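# Place cart parcel upright into gap in desk row

## Task

On the desk stand three parcels in a line with one empty space between two of them. Take the parcel that sits on the cart and set it into that space, lined up with the others and oriented so the arrows printed on its sides point upward. The three parcels already on the desk must finish at their current spots and still upright (being pushed slightly is acceptable). Open the gripper and withdraw the robot afterwards. The robot must not topple or be left leaning, or the attempt fails. The result only counts if the parcel stays correctly placed without the robot supporting it.

## Robot and tools

ROBOT. A wheeled base with a central column, a tilting head and two six-joint arms (left and right), each with a two-finger gripper. Folded, it measures 0.73 m long, 0.62 m wide, 1.88 m tall, its front 0.40 m ahead of the column. The base drives forward/back and turns in place; it cannot move sideways.

FRAMES. Base frame: origin on the floor midway between the drive wheels, below the column; x forward, y to the robot's left, z up. left_hand and right_hand are reported in this frame, at the point where the fingers meet (tips extend 8 mm further); the hand's z axis runs along the fingers (quat_wxyz maps (0,0,1) to that direction) and its y axis across the opening. Odometry frame = base frame as it was when the scene began.

execute_actions. Arguments: "actions", a list holding exactly one action or nothing (empty list only returns state and images), and "cameras", a list drawn from cam_head_left, cam_head_right, cam_left_wrist, cam_right_wrist, nav_camera, all (omitted/null/all gives every camera, [] gives none). An action may contain:
- "base": one command only, a relative offset from where the base last measured itself. {"translate_m": d} drives straight d metres, forward positive, -3 to 3. {"rotate_rad": d} turns in place d radians, left/counter-clockwise positive, -3.2 to 3.2.
- "joints": a single dictionary covering both arms and the head, keyed by joint name, each value an absolute target. Radians: head_tilt_rad -0.61 to 1.308 (0 about level, positive tilts down); left_/right_joint1_rad -2.879 to 2.879; joint2 0 to 3.141; joint3 0 to 3.019; joint4 -1.692 to 1.57; joint5 -1.57 to 1.57 (positive swings hand to robot's right); joint6 -2.094 to 2.094 (positive rolls clockwise viewed from behind the hand). left_gripper_m/right_gripper_m 0 to 0.093 metres of fingertip separation.
- "speeds": optional caps for this action only, translate_m 0.05 to 0.8 m/s, rotate_rad 0.1 to 1 rad/s (defaults are the maxima). Speeds do not affect arms.
Motions in one action begin together. An unknown key or an out-of-range number rejects the whole call. A base move needing more than 8.667 s at its speed is rejected; an action runs at most 15 s. Joints you omit may still be pushing toward earlier targets. If a result reports a stop, remaining motion calls in that same reply are skipped.

wait: {"seconds": 0 to 10}; nothing new is commanded, returns state and images.
zoom_image: {"camera": name, "region": [x0, y0, x1, y1]} in pixels of that camera's latest full 504x504 image, top-left origin, region no larger than 504x504.
finished_scene: {"scene": n}; ends the current scene irreversibly and tells whether the goal was met. Replying without any tool call ends everything.

RESULT LINES. base_status and joint_status per motion: done, off_target (stopped away from target, may still push), contact_stop (base only, a wheel stalled), time_out, not_followed (a safety check withheld arm targets; see "joint command not followed" plus a cause: line), limit_stop_at_motor_heat. on_its_own lists uncommanded behaviour; "held at" gives the held target, not the position. joint_positions gives measured joints. base_odometry counts wheel turns (slip counts as motion); heading -3.142 to 3.142, left positive. If turned_by_wheels and turned_by_imu disagree by over ~4% and at least 0.05 rad, the base hit or slipped and heading is off by the difference. base_tilt in degrees (forward/right positive, ~1 degree bias). motor_effort lists left_wheel and right_wheel in percent (positive pushes forward; bracket = peak of last action). wheel_motors_off = 1 while overload has cut the wheels. The pictures line gives image order. MOTOR HOT warns at 85 °C; at 100 °C an OVER-TEMPERATURE FAULT drops that arm.

ARM GEOMETRY (approximate). With left joint1 at -1.57 or right joint1 at 1.57 and joints 5, 6 at 0, the arm swings in a vertical forward plane 0.23 m beside the column. Let a = j2 - 0.35, b = 1.05 + j2 - j3, c = b - j4 (c = 1.57 means fingers straight down). Hand is 0.12 + 0.39 sin a + 0.38 cos b + 0.25 cos c m ahead and 1.46 + 0.39 cos a - 0.38 sin b - 0.25 sin c m up. E.g. j2, j3, j4 = 0.93, 0.78, 0.14 gives 0.60 m ahead, 1.21 m up. Real hands sit up to ~5 cm lower and nearer the column (~12 cm with heavy or distant loads); trust the reported hand positions. Reach about 1 m from the shoulder, lowest about 0.47 m up; the floor is out of reach. Loads with fingers down: 3.2 kg near 0.4 m ahead; 2 kg to 0.6 m; 1 kg to 0.8 m (0.9 to 1.2 m high). A grip holds about 2 to 6 kg.

GRIPPING. Fingers 7 cm long; outer span is opening +1 cm at tips, +5 cm at base; body 10 cm wide. To grasp, command an opening smaller than the object; off_target is then normal. An opening staying 0.002 m or more above target means something is held. Targets within ~0.03 rad (0.08 for joints 2, 3) of the reading may not move. For gentle contact, step about 0.05 rad per call from your previous target.

AVOID. Arms colliding or pressing on each other; long hard pushing (motors overheat; relieve by resending reported joint positions, though a held load sags). For not_followed, move the offending joints at least 0.05 rad back. After contact_stop, back off 0.05 m before turning. A desk top 0.30 to 1.20 m high can pass over the housing and strike the column. About 3 s of hard wheel pushing cuts the wheels for 2 s. Don't drop, slam or knock over parcels, and release the placed parcel before leaving.

CAMERAS. OpenCV pinhole+radial, 504x504; T_world_to_cam maps base-frame points into each camera; wrist camera poses follow arm readings and carry more error.

Each tool is called after "Call:" by a JSON object that holds its "op" and its "data".

## Session

Call:
{"op": "execute_actions", "data": {"actions": []}}

Scene clock: 0.00 s.
base_odometry: x=+0.000 y=+0.000 heading=+0.000 (m, m, rad; odometry frame)
turned_by_wheels: +0.000 (rad since the last result)
turned_by_imu: +0.000 (rad since the last result)
base_tilt: forward=+0.6 right=+0.1 (deg)
base_status: not commanded
joint_positions: head_tilt_rad=+0.883 left_joint1_rad=-1.560 left_joint2_rad=+0.901 left_joint3_rad=+0.397 left_joint4_rad=-0.902 left_joint5_rad=-0.026 left_joint6_rad=+0.075 left_gripper_m=+0.095 right_joint1_rad=+1.593 right_joint2_rad=+0.896 right_joint3_rad=+0.394 right_joint4_rad=-0.992 right_joint5_rad=-0.027 right_joint6_rad=+0.007 right_gripper_m=+0.095
joint_status: not commanded
wheel_motors_off: 0
motor_effort: left_wheel=+3 right_wheel=+2 (%)
left_hand: x=+0.1446 y=+0.2314 z=+1.2453 quat_wxyz=(+0.427, -0.035, -0.904, +0.001) (m; base frame)
right_hand: x=+0.1302 y=-0.2165 z=+1.2639 quat_wxyz=(+0.467, +0.000, -0.884, -0.016) (m; base frame)
pictures: cam_head_left, cam_head_right, cam_left_wrist, cam_right_wrist, nav_camera
Images, in order (width x height): cam_head_left 504x504, cam_head_right 504x504, cam_left_wrist 504x504, cam_right_wrist 504x504, nav_camera 504x504.

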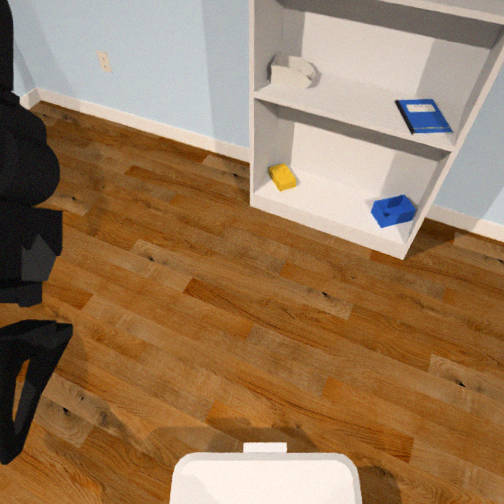

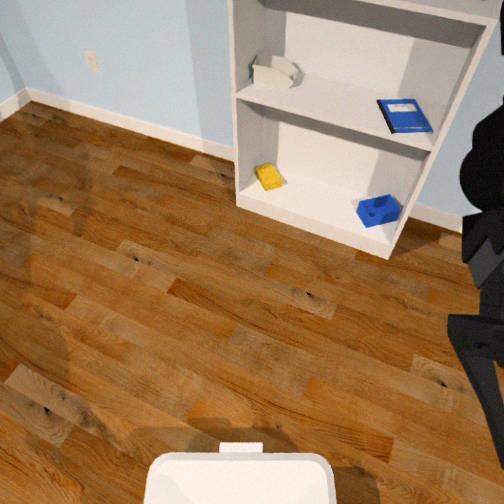

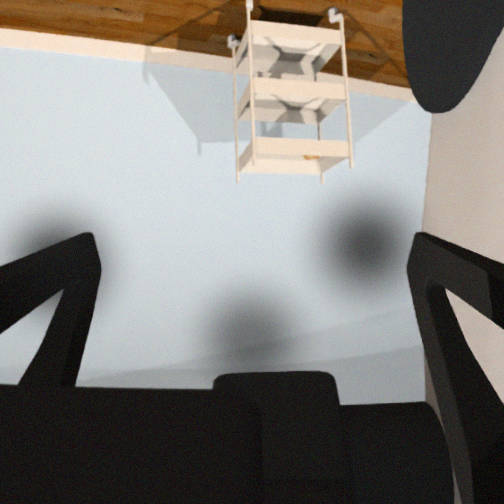

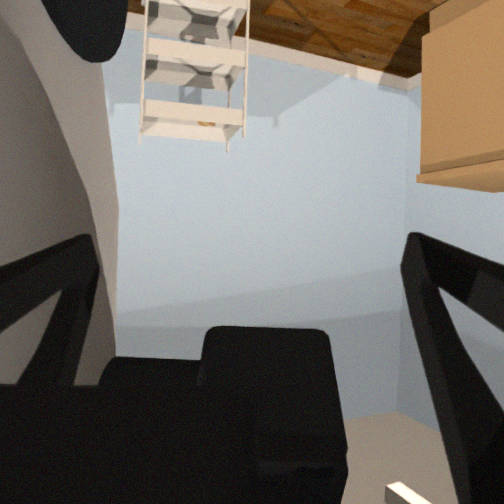

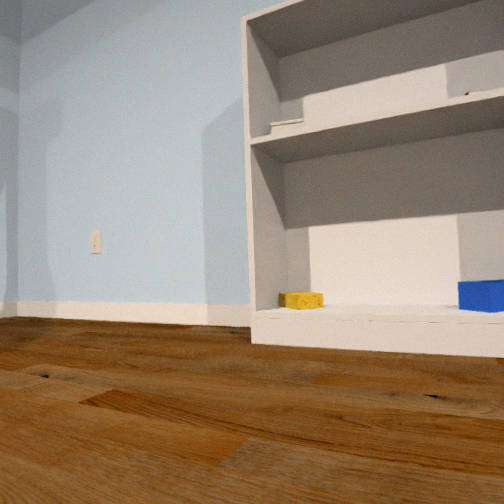

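Call:
{"op": "execute_actions", "data": {"actions": [{"base":{"rotate_rad":-2.7},"joints":{"head_tilt_rad":0.5}}], "cameras": ["cam_head_left","cam_head_right","nav_camera"]}}

Scene clock: 9.00 s.
base_odometry: x=+0.000 y=+0.000 heading=-2.699 (m, m, rad; odometry frame)
turned_by_wheels: -2.699 (rad since the last result)
turned_by_imu: -2.669 (rad since the last result)
base_tilt: forward=+0.5 right=+0.3 (deg)
base_status: done
joint_positions: head_tilt_rad=+0.518 left_joint1_rad=-1.560 left_joint2_rad=+0.901 left_joint3_rad=+0.397 left_joint4_rad=-0.902 left_joint5_rad=-0.026 left_joint6_rad=+0.075 left_gripper_m=+0.095 right_joint1_rad=+1.593 right_joint2_rad=+0.896 right_joint3_rad=+0.394 right_joint4_rad=-0.992 right_joint5_rad=-0.027 right_joint6_rad=+0.007 right_gripper_m=+0.095
joint_status: all done
wheel_motors_off: 0
motor_effort: left_wheel=+0(44) right_wheel=-1(50) (%)
left_hand: x=+0.1446 y=+0.2314 z=+1.2453 quat_wxyz=(+0.427, -0.035, -0.904, +0.001) (m; base frame)
right_hand: x=+0.1302 y=-0.2165 z=+1.2639 quat_wxyz=(+0.467, +0.000, -0.884, -0.016) (m; base frame)
pictures: cam_head_left, cam_head_right, nav_camera
camera_calibration (this result's frames):
cam_head_left: T_world_to_cam=[[0.00105223, -0.99999, -0.00442712, 0.0475019], [-0.539386, 0.00316034, -0.842052, 1.33829], [0.842058, 0.00327396, -0.539378, 0.714658], [0, 0, 0, 1]] pos_world=[0.120024, 0.0409322, 1.51259]
cam_head_right: T_world_to_cam=[[0.0205108, -0.999789, 0.000806232, -0.0307445], [-0.539725, -0.0117513, -0.841759, 1.33293], [0.841591, 0.01683, -0.539852, 0.71655], [0, 0, 0, 1]] pos_world=[0.117006, -0.0271338, 1.50887]
Images, in order (width x height): cam_head_left 504x504, cam_head_right 504x504, nav_camera 504x504.

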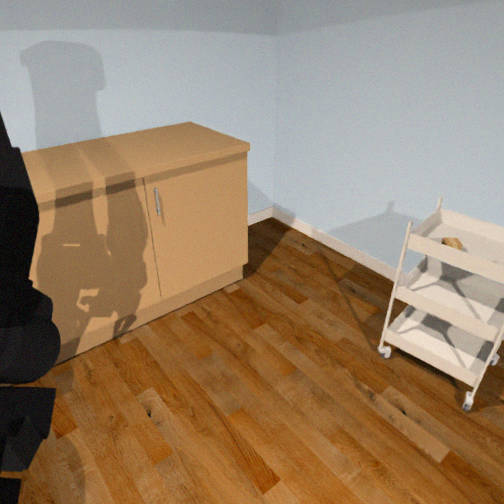

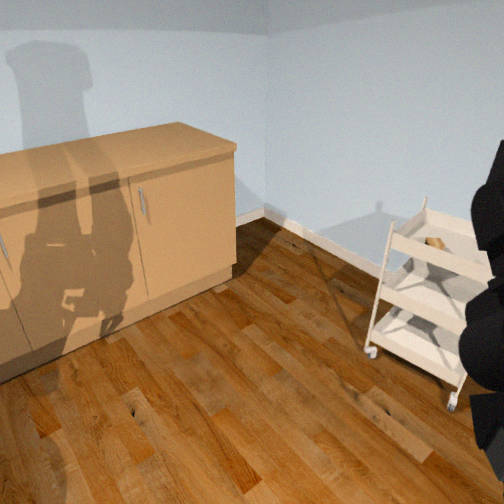

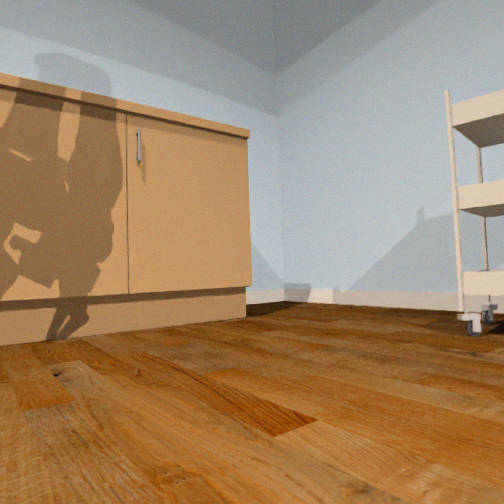

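Call:
{"op": "execute_actions", "data": {"actions": [{"base":{"translate_m":0.7}}], "cameras": []}}

Call:
{"op": "execute_actions", "data": {"actions": [{"base":{"rotate_rad":-1.9},"joints":{"head_tilt_rad":0.4}}], "cameras": ["cam_head_left"]}}

Call:
{"op": "execute_actions", "data": {"actions": [{"base":{"rotate_rad":1.07},"joints":{"head_tilt_rad":0.8}}], "cameras": ["cam_head_left","cam_head_right"]}}

Scene clock: 33.43 s.
base_odometry: x=-0.633 y=-0.299 heading=-2.699 (m, m, rad; odometry frame)
turned_by_wheels: +0.000 (rad since the last result)
turned_by_imu: -0.001 (rad since the last result)
base_tilt: forward=+0.6 right=+0.1 (deg)
base_status: done
joint_positions: head_tilt_rad=+0.518 left_joint1_rad=-1.560 left_joint2_rad=+0.901 left_joint3_rad=+0.398 left_joint4_rad=-0.902 left_joint5_rad=-0.026 left_joint6_rad=+0.075 left_gripper_m=+0.095 right_joint1_rad=+1.593 right_joint2_rad=+0.896 right_joint3_rad=+0.395 right_joint4_rad=-0.992 right_joint5_rad=-0.027 right_joint6_rad=+0.007 right_gripper_m=+0.095
joint_status: not commanded
wheel_motors_off: 0
motor_effort: left_wheel=+0(50) right_wheel=+0(64) (%)
left_hand: x=+0.1450 y=+0.2314 z=+1.2452 quat_wxyz=(+0.427, -0.035, -0.904, +0.001) (m; base frame)
right_hand: x=+0.1308 y=-0.2165 z=+1.2637 quat_wxyz=(+0.466, +0.000, -0.884, -0.016) (m; base frame)
pictures: none
No camera images: the call's "cameras" was empty. Leave "cameras" out to get every camera's image.

Scene clock: 36.63 s.
base_odometry: x=-0.633 y=-0.299 heading=+1.684 (m, m, rad; odometry frame)
turned_by_wheels: -1.900 (rad since the last result)
turned_by_imu: -1.877 (rad since the last result)
base_tilt: forward=+0.5 right=+0.2 (deg)
base_status: done
joint_positions: head_tilt_rad=+0.419 left_joint1_rad=-1.560 left_joint2_rad=+0.901 left_joint3_rad=+0.398 left_joint4_rad=-0.902 left_joint5_rad=-0.026 left_joint6_rad=+0.075 left_gripper_m=+0.095 right_joint1_rad=+1.593 right_joint2_rad=+0.896 right_joint3_rad=+0.395 right_joint4_rad=-0.992 right_joint5_rad=-0.027 right_joint6_rad=+0.007 right_gripper_m=+0.095
joint_status: all done
wheel_motors_off: 0
motor_effort: left_wheel=+1(41) right_wheel=-1(57) (%)
left_hand: x=+0.1450 y=+0.2314 z=+1.2452 quat_wxyz=(+0.427, -0.035, -0.904, +0.001) (m; base frame)
right_hand: x=+0.1308 y=-0.2165 z=+1.2637 quat_wxyz=(+0.466, +0.000, -0.884, -0.016) (m; base frame)
pictures: cam_head_left
camera_calibration (this result's frames):
cam_head_left: T_world_to_cam=[[0.00148649, -0.99999, -0.0043008, 0.0472857], [-0.453135, 0.00316034, -0.891436, 1.41003], [0.891441, 0.00327396, -0.453126, 0.579361], [0, 0, 0, 1]] pos_world=[0.122398, 0.0409322, 1.51968]
Images, in order (width x height): cam_head_left 504x504.

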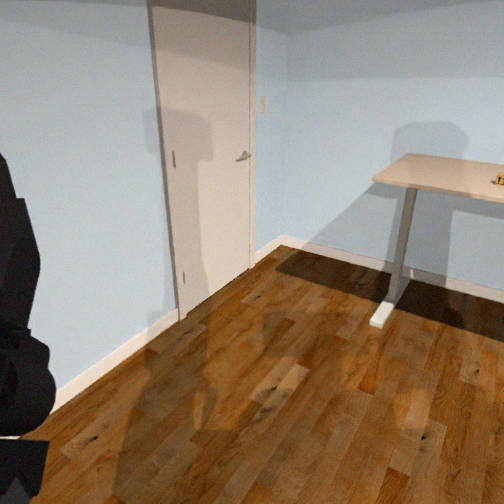

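Scene clock: 39.07 s.
base_odometry: x=-0.633 y=-0.299 heading=+2.753 (m, m, rad; odometry frame)
turned_by_wheels: +1.069 (rad since the last result)
turned_by_imu: +1.056 (rad since the last result)
base_tilt: forward=+0.6 right=+0.2 (deg)
base_status: done
joint_positions: head_tilt_rad=+0.802 left_joint1_rad=-1.560 left_joint2_rad=+0.901 left_joint3_rad=+0.398 left_joint4_rad=-0.902 left_joint5_rad=-0.026 left_joint6_rad=+0.075 left_gripper_m=+0.095 right_joint1_rad=+1.593 right_joint2_rad=+0.896 right_joint3_rad=+0.395 right_joint4_rad=-0.992 right_joint5_rad=-0.027 right_joint6_rad=+0.007 right_gripper_m=+0.095
joint_status: all done
wheel_motors_off: 0
motor_effort: left_wheel=-3(31) right_wheel=+0(36) (%)
left_hand: x=+0.1450 y=+0.2314 z=+1.2452 quat_wxyz=(+0.427, -0.035, -0.904, +0.001) (m; base frame)
right_hand: x=+0.1308 y=-0.2165 z=+1.2637 quat_wxyz=(+0.466, +0.000, -0.884, -0.016) (m; base frame)
pictures: cam_head_left, cam_head_right
camera_calibration (this result's frames):
cam_head_left: T_world_to_cam=[[-0.000228499, -0.99999, -0.0045447, 0.047747], [-0.753447, 0.00316034, -0.657501, 1.06479], [0.657508, 0.00327396, -0.75344, 1.05354], [0, 0, 0, 1]] pos_world=[0.109559, 0.0409322, 1.4941]
cam_head_right: T_world_to_cam=[[0.0199172, -0.999789, -0.00496486, -0.0218273], [-0.75369, -0.0117513, -0.657125, 1.05929], [0.656928, 0.01683, -0.753766, 1.05521], [0, 0, 0, 1]] pos_world=[0.105619, -0.0271338, 1.49136]
Images, in order (width x height): cam_head_left 504x504, cam_head_right 504x504.

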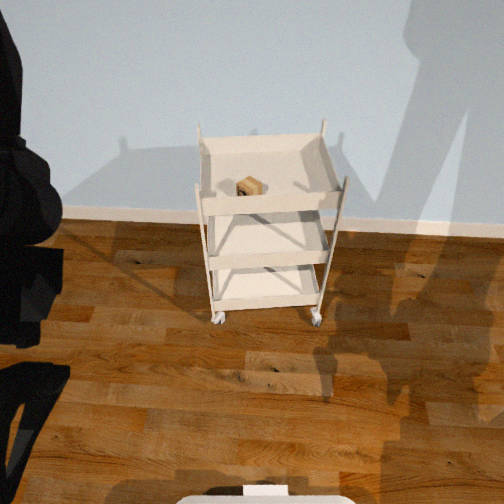

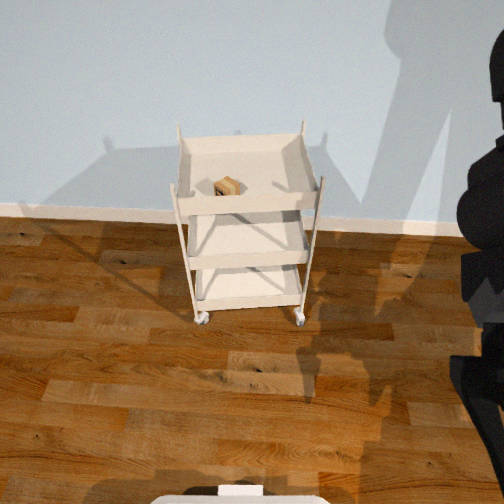

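Call:
{"op": "execute_actions", "data": {"actions": [{"base":{"translate_m":0.35},"joints":{"head_tilt_rad":1.0}}], "cameras": ["cam_head_left","cam_head_right"]}}

Call:
{"op": "zoom_image", "data": {"camera": "cam_head_left", "region": [170,120,330,280]}}

Call:
{"op": "zoom_image", "data": {"camera": "cam_head_right", "region": [170,120,330,280]}}

Scene clock: 49.03 s.
base_odometry: x=-0.957 y=-0.167 heading=+2.752 (m, m, rad; odometry frame)
turned_by_wheels: -0.001 (rad since the last result)
turned_by_imu: -0.001 (rad since the last result)
base_tilt: forward=+0.6 right=+0.2 (deg)
base_status: done
joint_positions: head_tilt_rad=+1.001 left_joint1_rad=-1.560 left_joint2_rad=+0.901 left_joint3_rad=+0.399 left_joint4_rad=-0.902 left_joint5_rad=-0.026 left_joint6_rad=+0.075 left_gripper_m=+0.095 right_joint1_rad=+1.593 right_joint2_rad=+0.896 right_joint3_rad=+0.396 right_joint4_rad=-0.992 right_joint5_rad=-0.027 right_joint6_rad=+0.007 right_gripper_m=+0.095
joint_status: all done
wheel_motors_off: 0
motor_effort: left_wheel=-1(47) right_wheel=+1(52) (%)
left_hand: x=+0.1456 y=+0.2314 z=+1.2450 quat_wxyz=(+0.426, -0.035, -0.904, +0.001) (m; base frame)
right_hand: x=+0.1312 y=-0.2165 z=+1.2635 quat_wxyz=(+0.466, +0.000, -0.885, -0.016) (m; base frame)
pictures: cam_head_left, cam_head_right
camera_calibration (this result's frames):
cam_head_left: T_world_to_cam=[[-0.00112155, -0.99999, -0.00441006, 0.0475843], [-0.86846, 0.00316034, -0.495749, 0.821439], [0.495758, 0.00327396, -0.868455, 1.23875], [0, 0, 0, 1]] pos_world=[0.0993196, 0.0409322, 1.48324]
cam_head_right: T_world_to_cam=[[0.0185444, -0.999789, -0.00880059, -0.0158516], [-0.868624, -0.0117513, -0.495333, 0.815882], [0.495125, 0.01683, -0.868659, 1.24023], [0, 0, 0, 1]] pos_world=[0.0949172, -0.0271338, 1.48133]
Images, in order (width x height): cam_head_left 504x504, cam_head_right 504x504.

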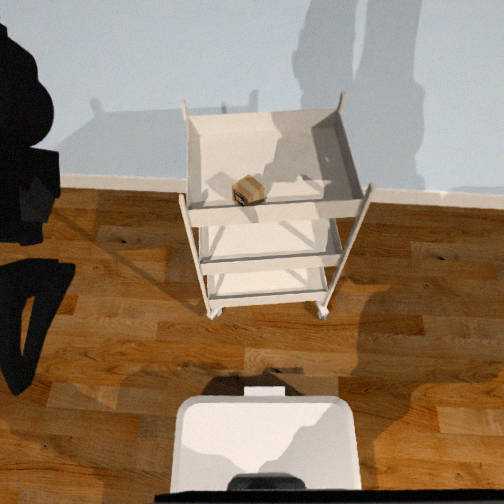

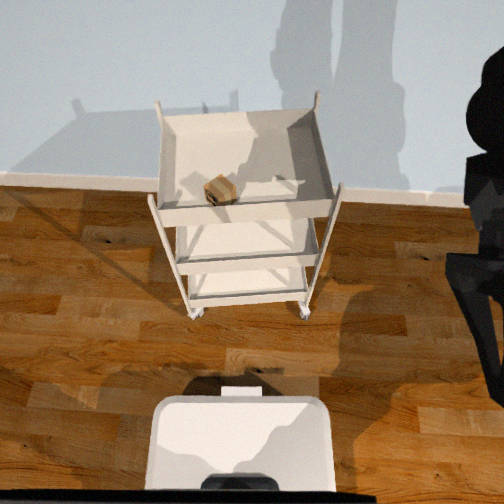

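Region (170, 120, 330, 280) of cam_head_left's 504x504 image, scaled by 3.150, with more detail than that image has.

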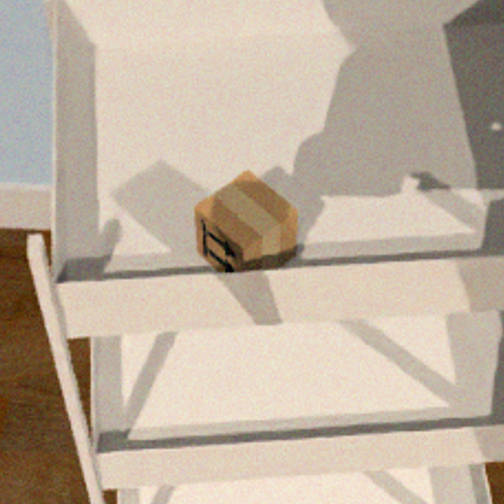

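Region (170, 120, 330, 280) of cam_head_right's 504x504 image, scaled by 3.150, with more detail than that image has.

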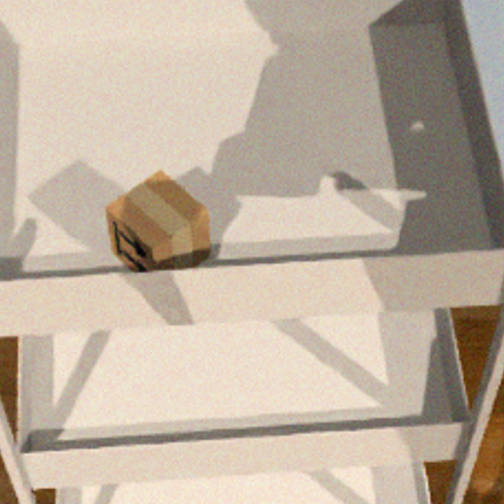

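Call:
{"op": "execute_actions", "data": {"actions": [{"base":{"rotate_rad":-0.25},"joints":{"left_joint1_rad":-1.57,"left_joint2_rad":1.8,"left_joint3_rad":1.6,"left_joint4_rad":-0.32,"left_joint5_rad":0,"left_joint6_rad":2.02}}], "cameras": []}}

Call:
{"op": "execute_actions", "data": {"actions": [{"base":{"translate_m":0.08}}], "cameras": ["cam_head_left","cam_head_right","cam_left_wrist"]}}

Scene clock: 89.93 s.
base_odometry: x=-0.957 y=-0.166 heading=+2.503 (m, m, rad; odometry frame)
turned_by_wheels: -0.249 (rad since the last result)
turned_by_imu: -0.244 (rad since the last result)
base_tilt: forward=+0.6 right=+0.3 (deg)
base_status: done
joint_positions: head_tilt_rad=+1.001 left_joint1_rad=-1.573 left_joint2_rad=+1.801 left_joint3_rad=+1.597 left_joint4_rad=-0.320 left_joint5_rad=-0.002 left_joint6_rad=+2.012 left_gripper_m=+0.095 right_joint1_rad=+1.593 right_joint2_rad=+0.896 right_joint3_rad=+0.395 right_joint4_rad=-0.992 right_joint5_rad=-0.027 right_joint6_rad=+0.007 right_gripper_m=+0.095
joint_status: all done
wheel_motors_off: 0
motor_effort: left_wheel=-1(36) right_wheel=-2(57) (%)
left_hand: x=+0.6258 y=+0.2231 z=+0.8922 quat_wxyz=(+0.000, -0.845, -0.535, +0.000) (m; base frame)
right_hand: x=+0.1310 y=-0.2165 z=+1.2636 quat_wxyz=(+0.466, +0.000, -0.885, -0.016) (m; base frame)
pictures: none
No camera images: the call's "cameras" was empty. Leave "cameras" out to get every camera's image.

Scene clock: 91.37 s.
base_odometry: x=-1.021 y=-0.119 heading=+2.502 (m, m, rad; odometry frame)
turned_by_wheels: -0.001 (rad since the last result)
turned_by_imu: -0.001 (rad since the last result)
base_tilt: forward=+0.5 right=+0.2 (deg)
base_status: done
joint_positions: head_tilt_rad=+1.001 left_joint1_rad=-1.571 left_joint2_rad=+1.800 left_joint3_rad=+1.598 left_joint4_rad=-0.320 left_joint5_rad=-0.002 left_joint6_rad=+2.012 left_gripper_m=+0.095 right_joint1_rad=+1.593 right_joint2_rad=+0.897 right_joint3_rad=+0.394 right_joint4_rad=-0.992 right_joint5_rad=-0.027 right_joint6_rad=+0.007 right_gripper_m=+0.095
joint_status: not commanded
wheel_motors_off: 0
motor_effort: left_wheel=+0(43) right_wheel=+1(65) (%)
left_hand: x=+0.6271 y=+0.2245 z=+0.8930 quat_wxyz=(+0.000, -0.845, -0.535, -0.001) (m; base frame)
right_hand: x=+0.1304 y=-0.2165 z=+1.2638 quat_wxyz=(+0.467, +0.000, -0.884, -0.016) (m; base frame)
pictures: cam_head_left, cam_head_right, cam_left_wrist
camera_calibration (this result's frames):
cam_head_left: T_world_to_cam=[[-0.00112291, -0.99999, -0.00440972, 0.0475839], [-0.868613, 0.00316034, -0.495482, 0.821035], [0.495491, 0.00327396, -0.868607, 1.239], [0, 0, 0, 1]] pos_world=[0.0993021, 0.0409322, 1.48322]
cam_head_right: T_world_to_cam=[[0.0185417, -0.999789, -0.0088063, -0.0158427], [-0.868776, -0.0117513, -0.495065, 0.815477], [0.494857, 0.01683, -0.868811, 1.24048], [0, 0, 0, 1]] pos_world=[0.0948992, -0.0271338, 1.48132]
cam_left_wrist: T_world_to_cam=[[-0.904765, 0.425656, 0.0147028, 0.457198], [0.34923, 0.72167, 0.597688, -0.913487], [0.243799, 0.545902, -0.801594, 0.563966], [0, 0, 0, 1]] pos_world=[0.595179, 0.156756, 0.991329]
Images, in order (width x height): cam_head_left 504x504, cam_head_right 504x504, cam_left_wrist 504x504.

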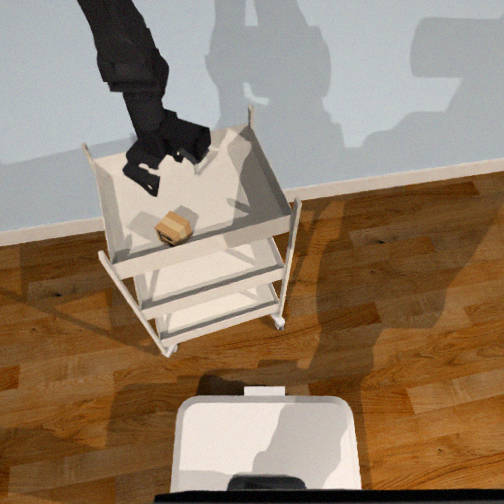

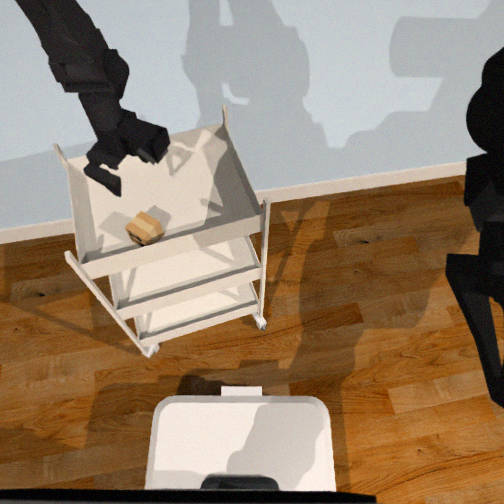

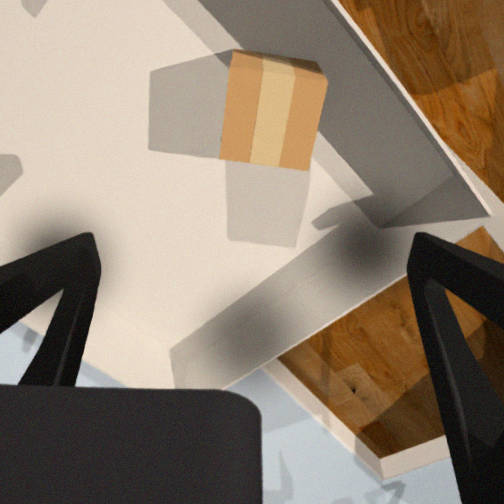

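Call:
{"op": "execute_actions", "data": {"actions": [{"joints":{"left_joint1_rad":-1.52,"left_joint2_rad":2.15,"left_joint3_rad":1.95,"left_joint6_rad":2.09}}], "cameras": ["cam_head_left","cam_left_wrist"]}}

Scene clock: 107.33 s.
base_odometry: x=-1.021 y=-0.119 heading=+2.502 (m, m, rad; odometry frame)
turned_by_wheels: +0.000 (rad since the last result)
turned_by_imu: +0.000 (rad since the last result)
base_tilt: forward=+0.6 right=+0.1 (deg)
base_status: not commanded
joint_positions: head_tilt_rad=+1.001 left_joint1_rad=-1.514 left_joint2_rad=+2.160 left_joint3_rad=+1.934 left_joint4_rad=-0.324 left_joint5_rad=-0.002 left_joint6_rad=+2.083 left_gripper_m=+0.095 right_joint1_rad=+1.593 right_joint2_rad=+0.897 right_joint3_rad=+0.394 right_joint4_rad=-0.992 right_joint5_rad=-0.027 right_joint6_rad=+0.007 right_gripper_m=+0.095
joint_status: all done
wheel_motors_off: 0
motor_effort: left_wheel=+0(1) right_wheel=+2(2) (%)
left_hand: x=+0.6020 y=+0.2747 z=+0.7538 quat_wxyz=(+0.029, -0.855, -0.517, -0.002) (m; base frame)
right_hand: x=+0.1304 y=-0.2165 z=+1.2638 quat_wxyz=(+0.467, +0.000, -0.884, -0.016) (m; base frame)
pictures: cam_head_left, cam_left_wrist
camera_calibration (this result's frames):
cam_head_left: T_world_to_cam=[[-0.00112291, -0.99999, -0.00440972, 0.0475839], [-0.868613, 0.00316034, -0.495482, 0.821035], [0.495491, 0.00327396, -0.868607, 1.239], [0, 0, 0, 1]] pos_world=[0.0993021, 0.0409322, 1.48322]
cam_left_wrist: T_world_to_cam=[[-0.885228, 0.460871, 0.0630071, 0.357321], [0.396324, 0.676369, 0.620848, -0.891065], [0.243515, 0.574563, -0.781395, 0.408209], [0, 0, 0, 1]] pos_world=[0.570055, 0.203468, 0.849674]
Images, in order (width x height): cam_head_left 504x504, cam_left_wrist 504x504.

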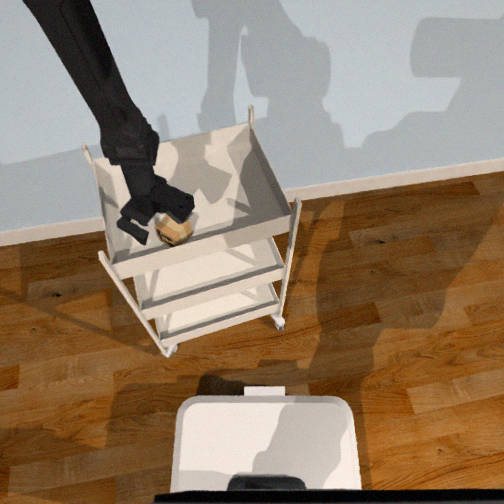

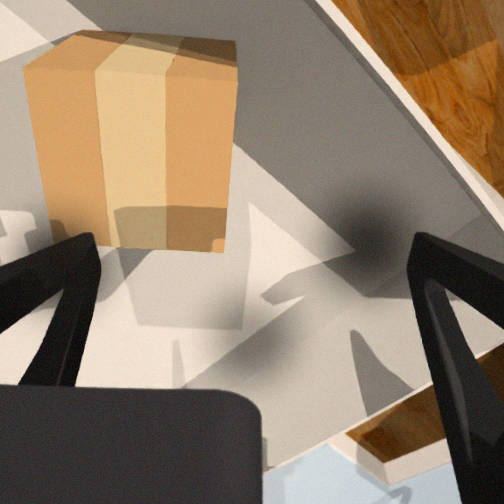

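Call:
{"op": "execute_actions", "data": {"actions": [{"base":{"translate_m":-0.001},"joints":{"left_joint1_rad":-1.555,"left_joint4_rad":-0.26}}], "cameras": ["cam_left_wrist"]}}

Scene clock: 117.60 s.
base_odometry: x=-1.021 y=-0.119 heading=+2.502 (m, m, rad; odometry frame)
turned_by_wheels: +0.000 (rad since the last result)
turned_by_imu: +0.000 (rad since the last result)
base_tilt: forward=+0.5 right=+0.2 (deg)
base_status: done
joint_positions: head_tilt_rad=+1.001 left_joint1_rad=-1.561 left_joint2_rad=+2.158 left_joint3_rad=+1.936 left_joint4_rad=-0.266 left_joint5_rad=-0.002 left_joint6_rad=+2.083 left_gripper_m=+0.095 right_joint1_rad=+1.593 right_joint2_rad=+0.894 right_joint3_rad=+0.393 right_joint4_rad=-0.992 right_joint5_rad=-0.027 right_joint6_rad=+0.007 right_gripper_m=+0.095
joint_status: all done
wheel_motors_off: 0
motor_effort: left_wheel=+0(18) right_wheel=+0(21) (%)
left_hand: x=+0.6194 y=+0.2335 z=+0.7537 quat_wxyz=(-0.004, -0.862, -0.507, -0.018) (m; base frame)
right_hand: x=+0.1302 y=-0.2165 z=+1.2641 quat_wxyz=(+0.466, +0.000, -0.884, -0.016) (m; base frame)
pictures: cam_left_wrist
camera_calibration (this result's frames):
cam_left_wrist: T_world_to_cam=[[-0.874823, 0.484329, -0.0104402, 0.435144], [0.375473, 0.691504, 0.617124, -0.857863], [0.30611, 0.535954, -0.786797, 0.401823], [0, 0, 0, 1]] pos_world=[0.579777, 0.167104, 0.850103]
Images, in order (width x height): cam_left_wrist 504x504.

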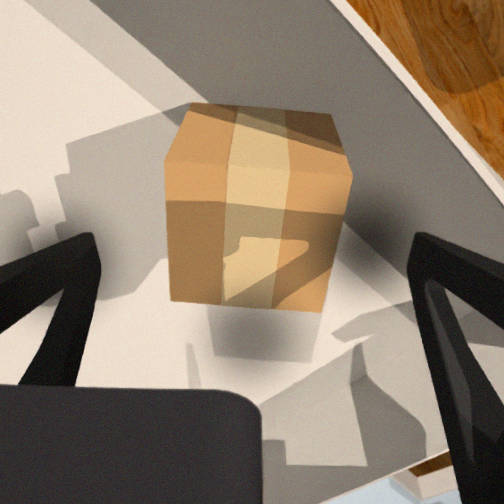

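Call:
{"op": "execute_actions", "data": {"actions": [{"joints":{"left_joint2_rad":2.29,"left_joint3_rad":2.11}}], "cameras": ["cam_left_wrist","cam_head_left"]}}

Scene clock: 125.57 s.
base_odometry: x=-1.021 y=-0.119 heading=+2.502 (m, m, rad; odometry frame)
turned_by_wheels: +0.000 (rad since the last result)
turned_by_imu: +0.000 (rad since the last result)
base_tilt: forward=+0.7 right=+0.3 (deg)
base_status: not commanded
joint_positions: head_tilt_rad=+1.001 left_joint1_rad=-1.561 left_joint2_rad=+2.287 left_joint3_rad=+2.098 left_joint4_rad=-0.266 left_joint5_rad=-0.003 left_joint6_rad=+2.083 left_gripper_m=+0.095 right_joint1_rad=+1.593 right_joint2_rad=+0.894 right_joint3_rad=+0.393 right_joint4_rad=-0.992 right_joint5_rad=-0.027 right_joint6_rad=+0.007 right_gripper_m=+0.095
joint_status: all done
wheel_motors_off: 0
motor_effort: left_wheel=+0(1) right_wheel=+0(1) (%)
left_hand: x=+0.6253 y=+0.2341 z=+0.7112 quat_wxyz=(-0.012, -0.861, -0.507, -0.033) (m; base frame)
right_hand: x=+0.1304 y=-0.2165 z=+1.2640 quat_wxyz=(+0.466, +0.000, -0.885, -0.016) (m; base frame)
pictures: cam_head_left, cam_left_wrist
camera_calibration (this result's frames):
cam_head_left: T_world_to_cam=[[-0.00112536, -0.99999, -0.00440909, 0.047583], [-0.868888, 0.00316034, -0.495, 0.820306], [0.495008, 0.00327396, -0.868882, 1.23945], [0, 0, 0, 1]] pos_world=[0.0992706, 0.0409322, 1.48319]
cam_left_wrist: T_world_to_cam=[[-0.873865, 0.484563, -0.0394873, 0.459628], [0.354457, 0.690603, 0.630419, -0.830407], [0.332748, 0.536904, -0.77525, 0.341188], [0, 0, 0, 1]] pos_world=[0.582466, 0.167577, 0.80616]
Images, in order (width x height): cam_head_left 504x504, cam_left_wrist 504x504.

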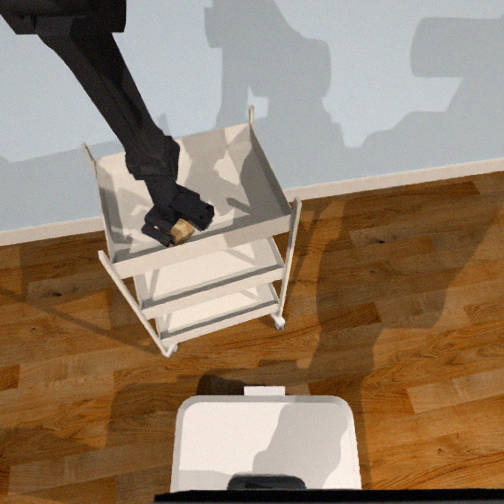

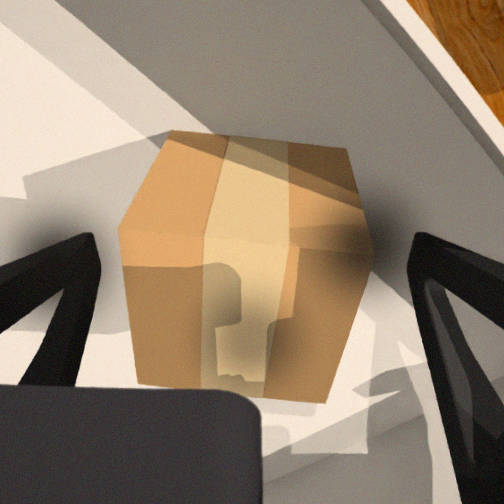

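Call:
{"op": "execute_actions", "data": {"actions": [{"joints":{"left_gripper_m":0.03}}], "cameras": ["cam_left_wrist"]}}

Call:
{"op": "execute_actions", "data": {"actions": [{"joints":{"left_joint2_rad":1.8,"left_joint3_rad":1.62}}], "cameras": ["cam_left_wrist","cam_head_left"]}}

Scene clock: 135.03 s.
base_odometry: x=-1.021 y=-0.119 heading=+2.502 (m, m, rad; odometry frame)
turned_by_wheels: +0.000 (rad since the last result)
turned_by_imu: +0.000 (rad since the last result)
base_tilt: forward=+0.5 right=+0.1 (deg)
base_status: not commanded
joint_positions: head_tilt_rad=+1.001 left_joint1_rad=-1.561 left_joint2_rad=+2.287 left_joint3_rad=+2.098 left_joint4_rad=-0.266 left_joint5_rad=-0.002 left_joint6_rad=+2.084 left_gripper_m=+0.058 right_joint1_rad=+1.593 right_joint2_rad=+0.894 right_joint3_rad=+0.393 right_joint4_rad=-0.992 right_joint5_rad=-0.027 right_joint6_rad=+0.007 right_gripper_m=+0.095
joint_status: left_gripper_m off_target (ended at +0.058, target +0.030)
wheel_motors_off: 0
motor_effort: left_wheel=+0(0) right_wheel=+0(0) (%)
left_hand: x=+0.6254 y=+0.2339 z=+0.7112 quat_wxyz=(-0.013, -0.862, -0.506, -0.033) (m; base frame)
right_hand: x=+0.1304 y=-0.2165 z=+1.2640 quat_wxyz=(+0.466, +0.000, -0.885, -0.016) (m; base frame)
pictures: cam_left_wrist
camera_calibration (this result's frames):
cam_left_wrist: T_world_to_cam=[[-0.873625, 0.484924, -0.0403609, 0.460192], [0.354536, 0.69114, 0.629785, -0.830032], [0.333293, 0.535887, -0.77572, 0.341497], [0, 0, 0, 1]] pos_world=[0.582493, 0.167506, 0.806222]
Images, in order (width x height): cam_left_wrist 504x504.

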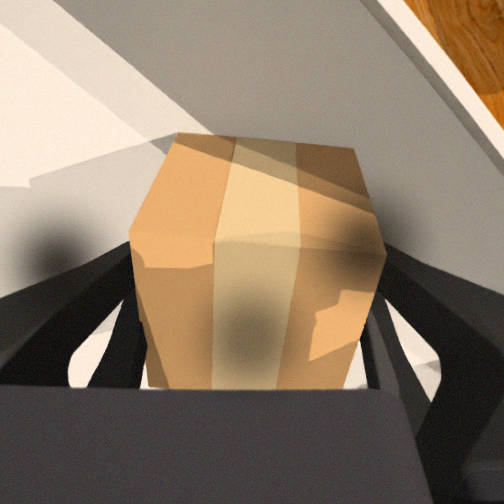

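Scene clock: 136.57 s.
base_odometry: x=-1.021 y=-0.119 heading=+2.502 (m, m, rad; odometry frame)
turned_by_wheels: +0.000 (rad since the last result)
turned_by_imu: +0.000 (rad since the last result)
base_tilt: forward=+0.6 right=+0.2 (deg)
base_status: not commanded
joint_positions: head_tilt_rad=+1.001 left_joint1_rad=-1.561 left_joint2_rad=+1.803 left_joint3_rad=+1.618 left_joint4_rad=-0.260 left_joint5_rad=-0.002 left_joint6_rad=+2.084 left_gripper_m=+0.058 right_joint1_rad=+1.593 right_joint2_rad=+0.894 right_joint3_rad=+0.393 right_joint4_rad=-0.992 right_joint5_rad=-0.027 right_joint6_rad=+0.007 right_gripper_m=+0.095
joint_status: all done
wheel_motors_off: 0
motor_effort: left_wheel=+0(0) right_wheel=+0(0) (%)
left_hand: x=+0.6525 y=+0.2325 z=+0.8948 quat_wxyz=(-0.015, -0.861, -0.506, -0.037) (m; base frame)
right_hand: x=+0.1304 y=-0.2165 z=+1.2640 quat_wxyz=(+0.466, +0.000, -0.885, -0.016) (m; base frame)
pictures: cam_head_left, cam_left_wrist
camera_calibration (this result's frames):
cam_head_left: T_world_to_cam=[[-0.00112536, -0.99999, -0.00440909, 0.047583], [-0.868887, 0.00316034, -0.495, 0.820306], [0.495008, 0.00327396, -0.868882, 1.23945], [0, 0, 0, 1]] pos_world=[0.0992706, 0.0409322, 1.48319]
cam_left_wrist: T_world_to_cam=[[-0.873161, 0.484997, -0.0486671, 0.499085], [0.34857, 0.691082, 0.63317, -0.953361], [0.340719, 0.535896, -0.772481, 0.467861], [0, 0, 0, 1]] pos_world=[0.608685, 0.166071, 0.989342]
Images, in order (width x height): cam_head_left 504x504, cam_left_wrist 504x504.

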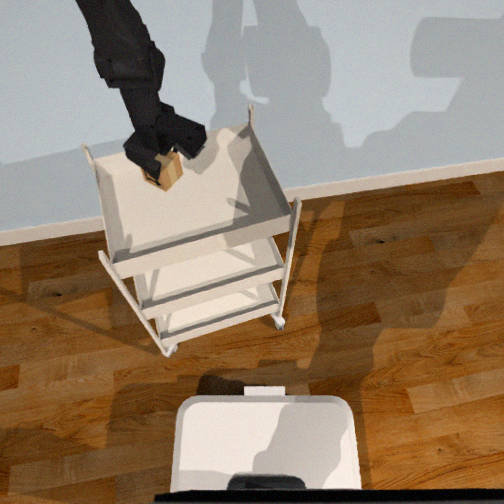

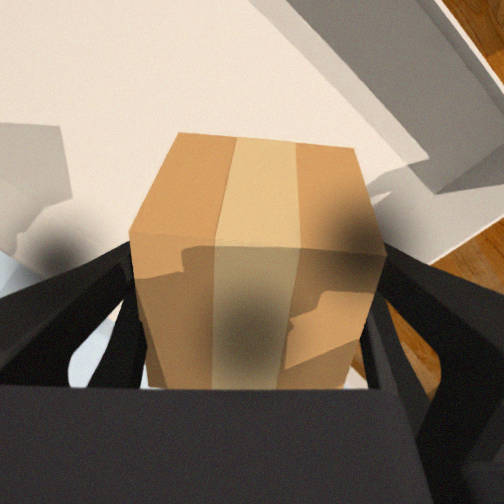

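Call:
{"op": "execute_actions", "data": {"actions": [{"base":{"translate_m":-0.6},"joints":{"left_joint2_rad":1.2,"left_joint3_rad":0.85,"left_joint4_rad":-0.1,"left_joint6_rad":1.57,"head_tilt_rad":0.6}}], "cameras": []}}

Call:
{"op": "execute_actions", "data": {"actions": [{"base":{"rotate_rad":-1.37}}], "cameras": []}}

Call:
{"op": "execute_actions", "data": {"actions": [{"base":{"translate_m":1.1}}], "cameras": ["cam_head_left","cam_head_right","nav_camera"]}}

Scene clock: 150.00 s.
base_odometry: x=-0.540 y=-0.477 heading=+2.502 (m, m, rad; odometry frame)
turned_by_wheels: +0.000 (rad since the last result)
turned_by_imu: +0.001 (rad since the last result)
base_tilt: forward=+0.6 right=+0.1 (deg)
base_status: done
joint_positions: head_tilt_rad=+0.617 left_joint1_rad=-1.560 left_joint2_rad=+1.203 left_joint3_rad=+0.839 left_joint4_rad=-0.101 left_joint5_rad=-0.002 left_joint6_rad=+1.576 left_gripper_m=+0.058 right_joint1_rad=+1.593 right_joint2_rad=+0.893 right_joint3_rad=+0.391 right_joint4_rad=-0.992 right_joint5_rad=-0.027 right_joint6_rad=+0.007 right_gripper_m=+0.095
joint_status: all done
wheel_motors_off: 0
motor_effort: left_wheel=-1(48) right_wheel=+0(74) (%)
left_hand: x=+0.4898 y=+0.2304 z=+1.0856 quat_wxyz=(-0.017, -0.707, -0.707, -0.025) (m; base frame)
right_hand: x=+0.1292 y=-0.2165 z=+1.2645 quat_wxyz=(+0.467, +0.000, -0.884, -0.016) (m; base frame)
pictures: none
No camera images: the call's "cameras" was empty. Leave "cameras" out to get every camera's image.

Scene clock: 152.67 s.
base_odometry: x=-0.540 y=-0.477 heading=+1.132 (m, m, rad; odometry frame)
turned_by_wheels: -1.370 (rad since the last result)
turned_by_imu: -1.352 (rad since the last result)
base_tilt: forward=+0.5 right=+0.3 (deg)
base_status: done
joint_positions: head_tilt_rad=+0.617 left_joint1_rad=-1.556 left_joint2_rad=+1.203 left_joint3_rad=+0.844 left_joint4_rad=-0.101 left_joint5_rad=-0.002 left_joint6_rad=+1.576 left_gripper_m=+0.058 right_joint1_rad=+1.593 right_joint2_rad=+0.893 right_joint3_rad=+0.392 right_joint4_rad=-0.992 right_joint5_rad=-0.027 right_joint6_rad=+0.007 right_gripper_m=+0.095
joint_status: not commanded
wheel_motors_off: 0
motor_effort: left_wheel=+0(45) right_wheel=-1(50) (%)
left_hand: x=+0.4928 y=+0.2329 z=+1.0860 quat_wxyz=(-0.017, -0.706, -0.707, -0.028) (m; base frame)
right_hand: x=+0.1300 y=-0.2165 z=+1.2642 quat_wxyz=(+0.466, +0.000, -0.884, -0.016) (m; base frame)
pictures: none
No camera images: the call's "cameras" was empty. Leave "cameras" out to get every camera's image.

Scene clock: 155.93 s.
base_odometry: x=-0.072 y=+0.518 heading=+1.132 (m, m, rad; odometry frame)
turned_by_wheels: +0.000 (rad since the last result)
turned_by_imu: -0.002 (rad since the last result)
base_tilt: forward=+0.5 right=+0.1 (deg)
base_status: done
joint_positions: head_tilt_rad=+0.617 left_joint1_rad=-1.556 left_joint2_rad=+1.203 left_joint3_rad=+0.848 left_joint4_rad=-0.101 left_joint5_rad=-0.002 left_joint6_rad=+1.576 left_gripper_m=+0.058 right_joint1_rad=+1.593 right_joint2_rad=+0.893 right_joint3_rad=+0.395 right_joint4_rad=-0.992 right_joint5_rad=-0.027 right_joint6_rad=+0.007 right_gripper_m=+0.095
joint_status: not commanded
wheel_motors_off: 0
motor_effort: left_wheel=+0(51) right_wheel=+0(63) (%)
left_hand: x=+0.4952 y=+0.2329 z=+1.0863 quat_wxyz=(-0.018, -0.706, -0.707, -0.029) (m; base frame)
right_hand: x=+0.1313 y=-0.2165 z=+1.2637 quat_wxyz=(+0.465, +0.000, -0.885, -0.016) (m; base frame)
pictures: cam_head_left, cam_head_right, nav_camera
camera_calibration (this result's frames):
cam_head_left: T_world_to_cam=[[0.000611382, -0.99999, -0.00450919, 0.0476503], [-0.619646, 0.00316034, -0.784875, 1.25425], [0.784881, 0.00327396, -0.619637, 0.841117], [0, 0, 0, 1]] pos_world=[0.116986, 0.0409322, 1.50583]
cam_head_right: T_world_to_cam=[[0.0204906, -0.999789, -0.00121644, -0.0276286], [-0.619954, -0.0117513, -0.78455, 1.24884], [0.784371, 0.01683, -0.620064, 0.842937], [0, 0, 0, 1]] pos_world=[0.113617, -0.0271338, 1.50242]
Images, in order (width x height): cam_head_left 504x504, cam_head_right 504x504, nav_camera 504x504.

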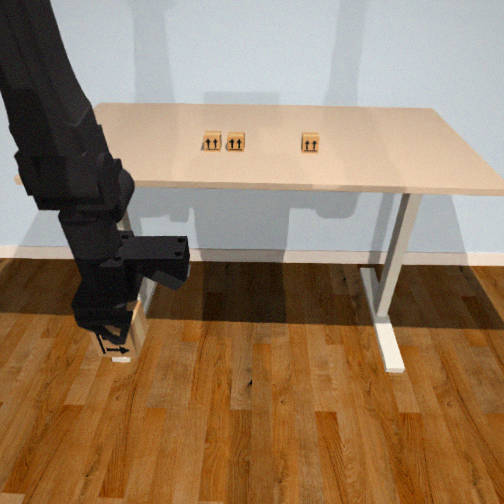

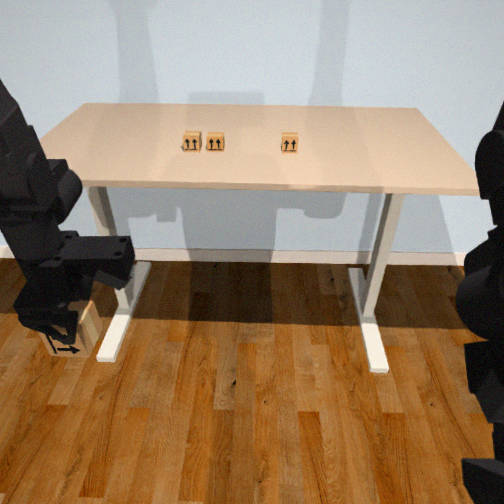

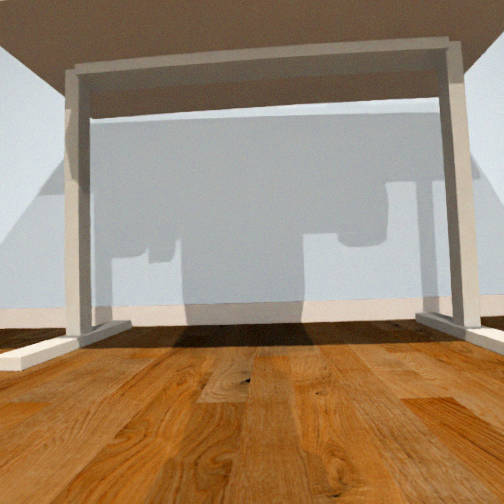

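Call:
{"op": "execute_actions", "data": {"actions": [{"base":{"rotate_rad":-0.55},"joints":{"left_joint4_rad":1.3,"left_joint6_rad":0,"head_tilt_rad":0.75}}], "cameras": []}}

Call:
{"op": "execute_actions", "data": {"actions": [{"base":{"translate_m":0.48}}], "cameras": []}}

Call:
{"op": "execute_actions", "data": {"actions": [{"base":{"rotate_rad":0.55}}], "cameras": []}}

Call:
{"op": "execute_actions", "data": {"actions": [{"joints":{"left_joint2_rad":2.0,"left_joint3_rad":1.95,"left_joint4_rad":1.02}}], "cameras": ["cam_head_left","cam_head_right","cam_left_wrist"]}}

Scene clock: 176.47 s.
base_odometry: x=-0.072 y=+0.518 heading=+0.582 (m, m, rad; odometry frame)
turned_by_wheels: -0.549 (rad since the last result)
turned_by_imu: -0.539 (rad since the last result)
base_tilt: forward=+0.6 right=+0.3 (deg)
base_status: done
joint_positions: head_tilt_rad=+0.752 left_joint1_rad=-1.554 left_joint2_rad=+1.203 left_joint3_rad=+0.847 left_joint4_rad=+1.283 left_joint5_rad=-0.001 left_joint6_rad=+0.008 left_gripper_m=+0.058 right_joint1_rad=+1.593 right_joint2_rad=+0.893 right_joint3_rad=+0.395 right_joint4_rad=-0.992 right_joint5_rad=-0.027 right_joint6_rad=+0.007 right_gripper_m=+0.095
joint_status: all done
wheel_motors_off: 0
motor_effort: left_wheel=+0(41) right_wheel=-1(58) (%)
left_hand: x=+0.7228 y=+0.2324 z=+1.3021 quat_wxyz=(-0.663, -0.004, -0.748, -0.011) (m; base frame)
right_hand: x=+0.1313 y=-0.2165 z=+1.2637 quat_wxyz=(+0.465, +0.000, -0.885, -0.016) (m; base frame)
pictures: none
No camera images: the call's "cameras" was empty. Leave "cameras" out to get every camera's image.

Scene clock: 178.77 s.
base_odometry: x=+0.329 y=+0.782 heading=+0.582 (m, m, rad; odometry frame)
turned_by_wheels: +0.000 (rad since the last result)
turned_by_imu: -0.001 (rad since the last result)
base_tilt: forward=+0.5 right=+0.3 (deg)
base_status: done
joint_positions: head_tilt_rad=+0.753 left_joint1_rad=-1.554 left_joint2_rad=+1.203 left_joint3_rad=+0.847 left_joint4_rad=+1.283 left_joint5_rad=-0.001 left_joint6_rad=+0.008 left_gripper_m=+0.058 right_joint1_rad=+1.593 right_joint2_rad=+0.893 right_joint3_rad=+0.396 right_joint4_rad=-0.992 right_joint5_rad=-0.027 right_joint6_rad=+0.007 right_gripper_m=+0.095
joint_status: not commanded
wheel_motors_off: 0
motor_effort: left_wheel=+0(50) right_wheel=+0(63) (%)
left_hand: x=+0.7226 y=+0.2324 z=+1.3020 quat_wxyz=(-0.663, -0.004, -0.748, -0.011) (m; base frame)
right_hand: x=+0.1317 y=-0.2165 z=+1.2636 quat_wxyz=(+0.465, +0.000, -0.885, -0.016) (m; base frame)
pictures: none
No camera images: the call's "cameras" was empty. Leave "cameras" out to get every camera's image.

Scene clock: 180.57 s.
base_odometry: x=+0.329 y=+0.782 heading=+1.132 (m, m, rad; odometry frame)
turned_by_wheels: +0.549 (rad since the last result)
turned_by_imu: +0.541 (rad since the last result)
base_tilt: forward=+0.5 right=+0.3 (deg)
base_status: done
joint_positions: head_tilt_rad=+0.753 left_joint1_rad=-1.554 left_joint2_rad=+1.203 left_joint3_rad=+0.847 left_joint4_rad=+1.283 left_joint5_rad=-0.001 left_joint6_rad=+0.008 left_gripper_m=+0.058 right_joint1_rad=+1.593 right_joint2_rad=+0.893 right_joint3_rad=+0.396 right_joint4_rad=-0.992 right_joint5_rad=-0.027 right_joint6_rad=+0.007 right_gripper_m=+0.095
joint_status: not commanded
wheel_motors_off: 0
motor_effort: left_wheel=-1(44) right_wheel=+1(45) (%)
left_hand: x=+0.7226 y=+0.2322 z=+1.3020 quat_wxyz=(-0.663, -0.004, -0.748, -0.011) (m; base frame)
right_hand: x=+0.1317 y=-0.2165 z=+1.2636 quat_wxyz=(+0.465, +0.000, -0.885, -0.016) (m; base frame)
pictures: none
No camera images: the call's "cameras" was empty. Leave "cameras" out to get every camera's image.

Scene clock: 182.17 s.
base_odometry: x=+0.329 y=+0.782 heading=+1.132 (m, m, rad; odometry frame)
turned_by_wheels: +0.000 (rad since the last result)
turned_by_imu: +0.000 (rad since the last result)
base_tilt: forward=+0.5 right=+0.3 (deg)
base_status: not commanded
joint_positions: head_tilt_rad=+0.753 left_joint1_rad=-1.554 left_joint2_rad=+2.001 left_joint3_rad=+1.928 left_joint4_rad=+1.021 left_joint5_rad=+0.000 left_joint6_rad=-0.001 left_gripper_m=+0.058 right_joint1_rad=+1.593 right_joint2_rad=+0.893 right_joint3_rad=+0.394 right_joint4_rad=-0.992 right_joint5_rad=-0.027 right_joint6_rad=+0.007 right_gripper_m=+0.095
joint_status: all done
wheel_motors_off: 0
motor_effort: left_wheel=-4(5) right_wheel=+8(10) (%)
left_hand: x=+0.9181 y=+0.2371 z=+1.0552 quat_wxyz=(-0.671, -0.001, -0.741, -0.008) (m; base frame)
right_hand: x=+0.1309 y=-0.2165 z=+1.2639 quat_wxyz=(+0.465, +0.000, -0.885, -0.016) (m; base frame)
pictures: cam_head_left, cam_head_right, cam_left_wrist
camera_calibration (this result's frames):
cam_head_left: T_world_to_cam=[[-0.0000067063, -0.99999, -0.00455044, 0.0477448], [-0.720503, 0.00316034, -0.693444, 1.11849], [0.693451, 0.00327396, -0.720496, 1.00101], [0, 0, 0, 1]] pos_world=[0.111725, 0.0409322, 1.49705]
cam_head_right: T_world_to_cam=[[0.0201355, -0.999789, -0.00398813, -0.0233424], [-0.720764, -0.0117513, -0.693081, 1.11302], [0.692888, 0.01683, -0.720849, 1.00272], [0, 0, 0, 1]] pos_world=[0.107923, -0.0271338, 1.49413]
cam_left_wrist: T_world_to_cam=[[-0.0069848, -0.99993, -0.00954567, 0.252063], [-0.673254, 0.0117607, -0.739318, 1.39675], [0.739378, 0.00126267, -0.673289, 0.1549], [0, 0, 0, 1]] pos_world=[0.827599, 0.235423, 1.13934]
Images, in order (width x height): cam_head_left 504x504, cam_head_right 504x504, cam_left_wrist 504x504.

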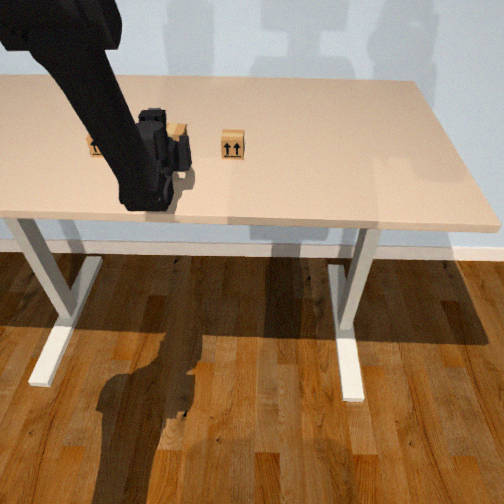

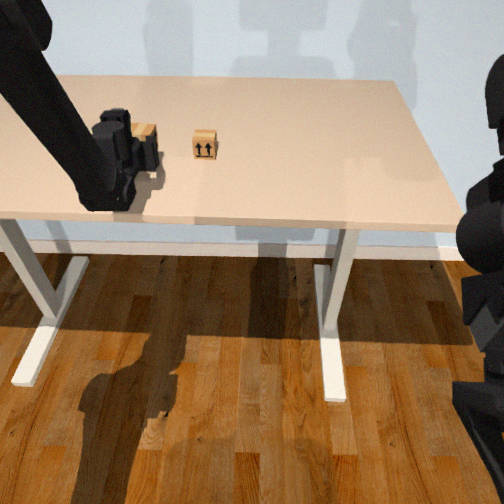

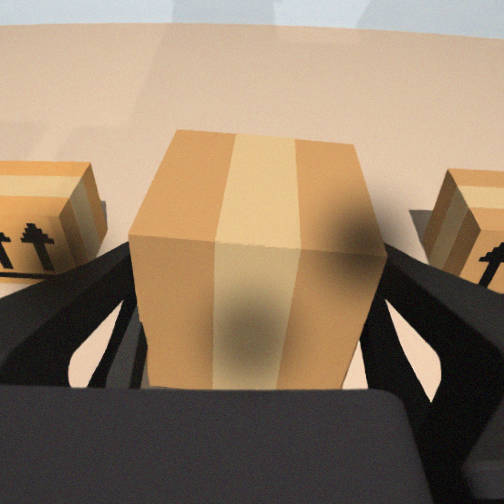

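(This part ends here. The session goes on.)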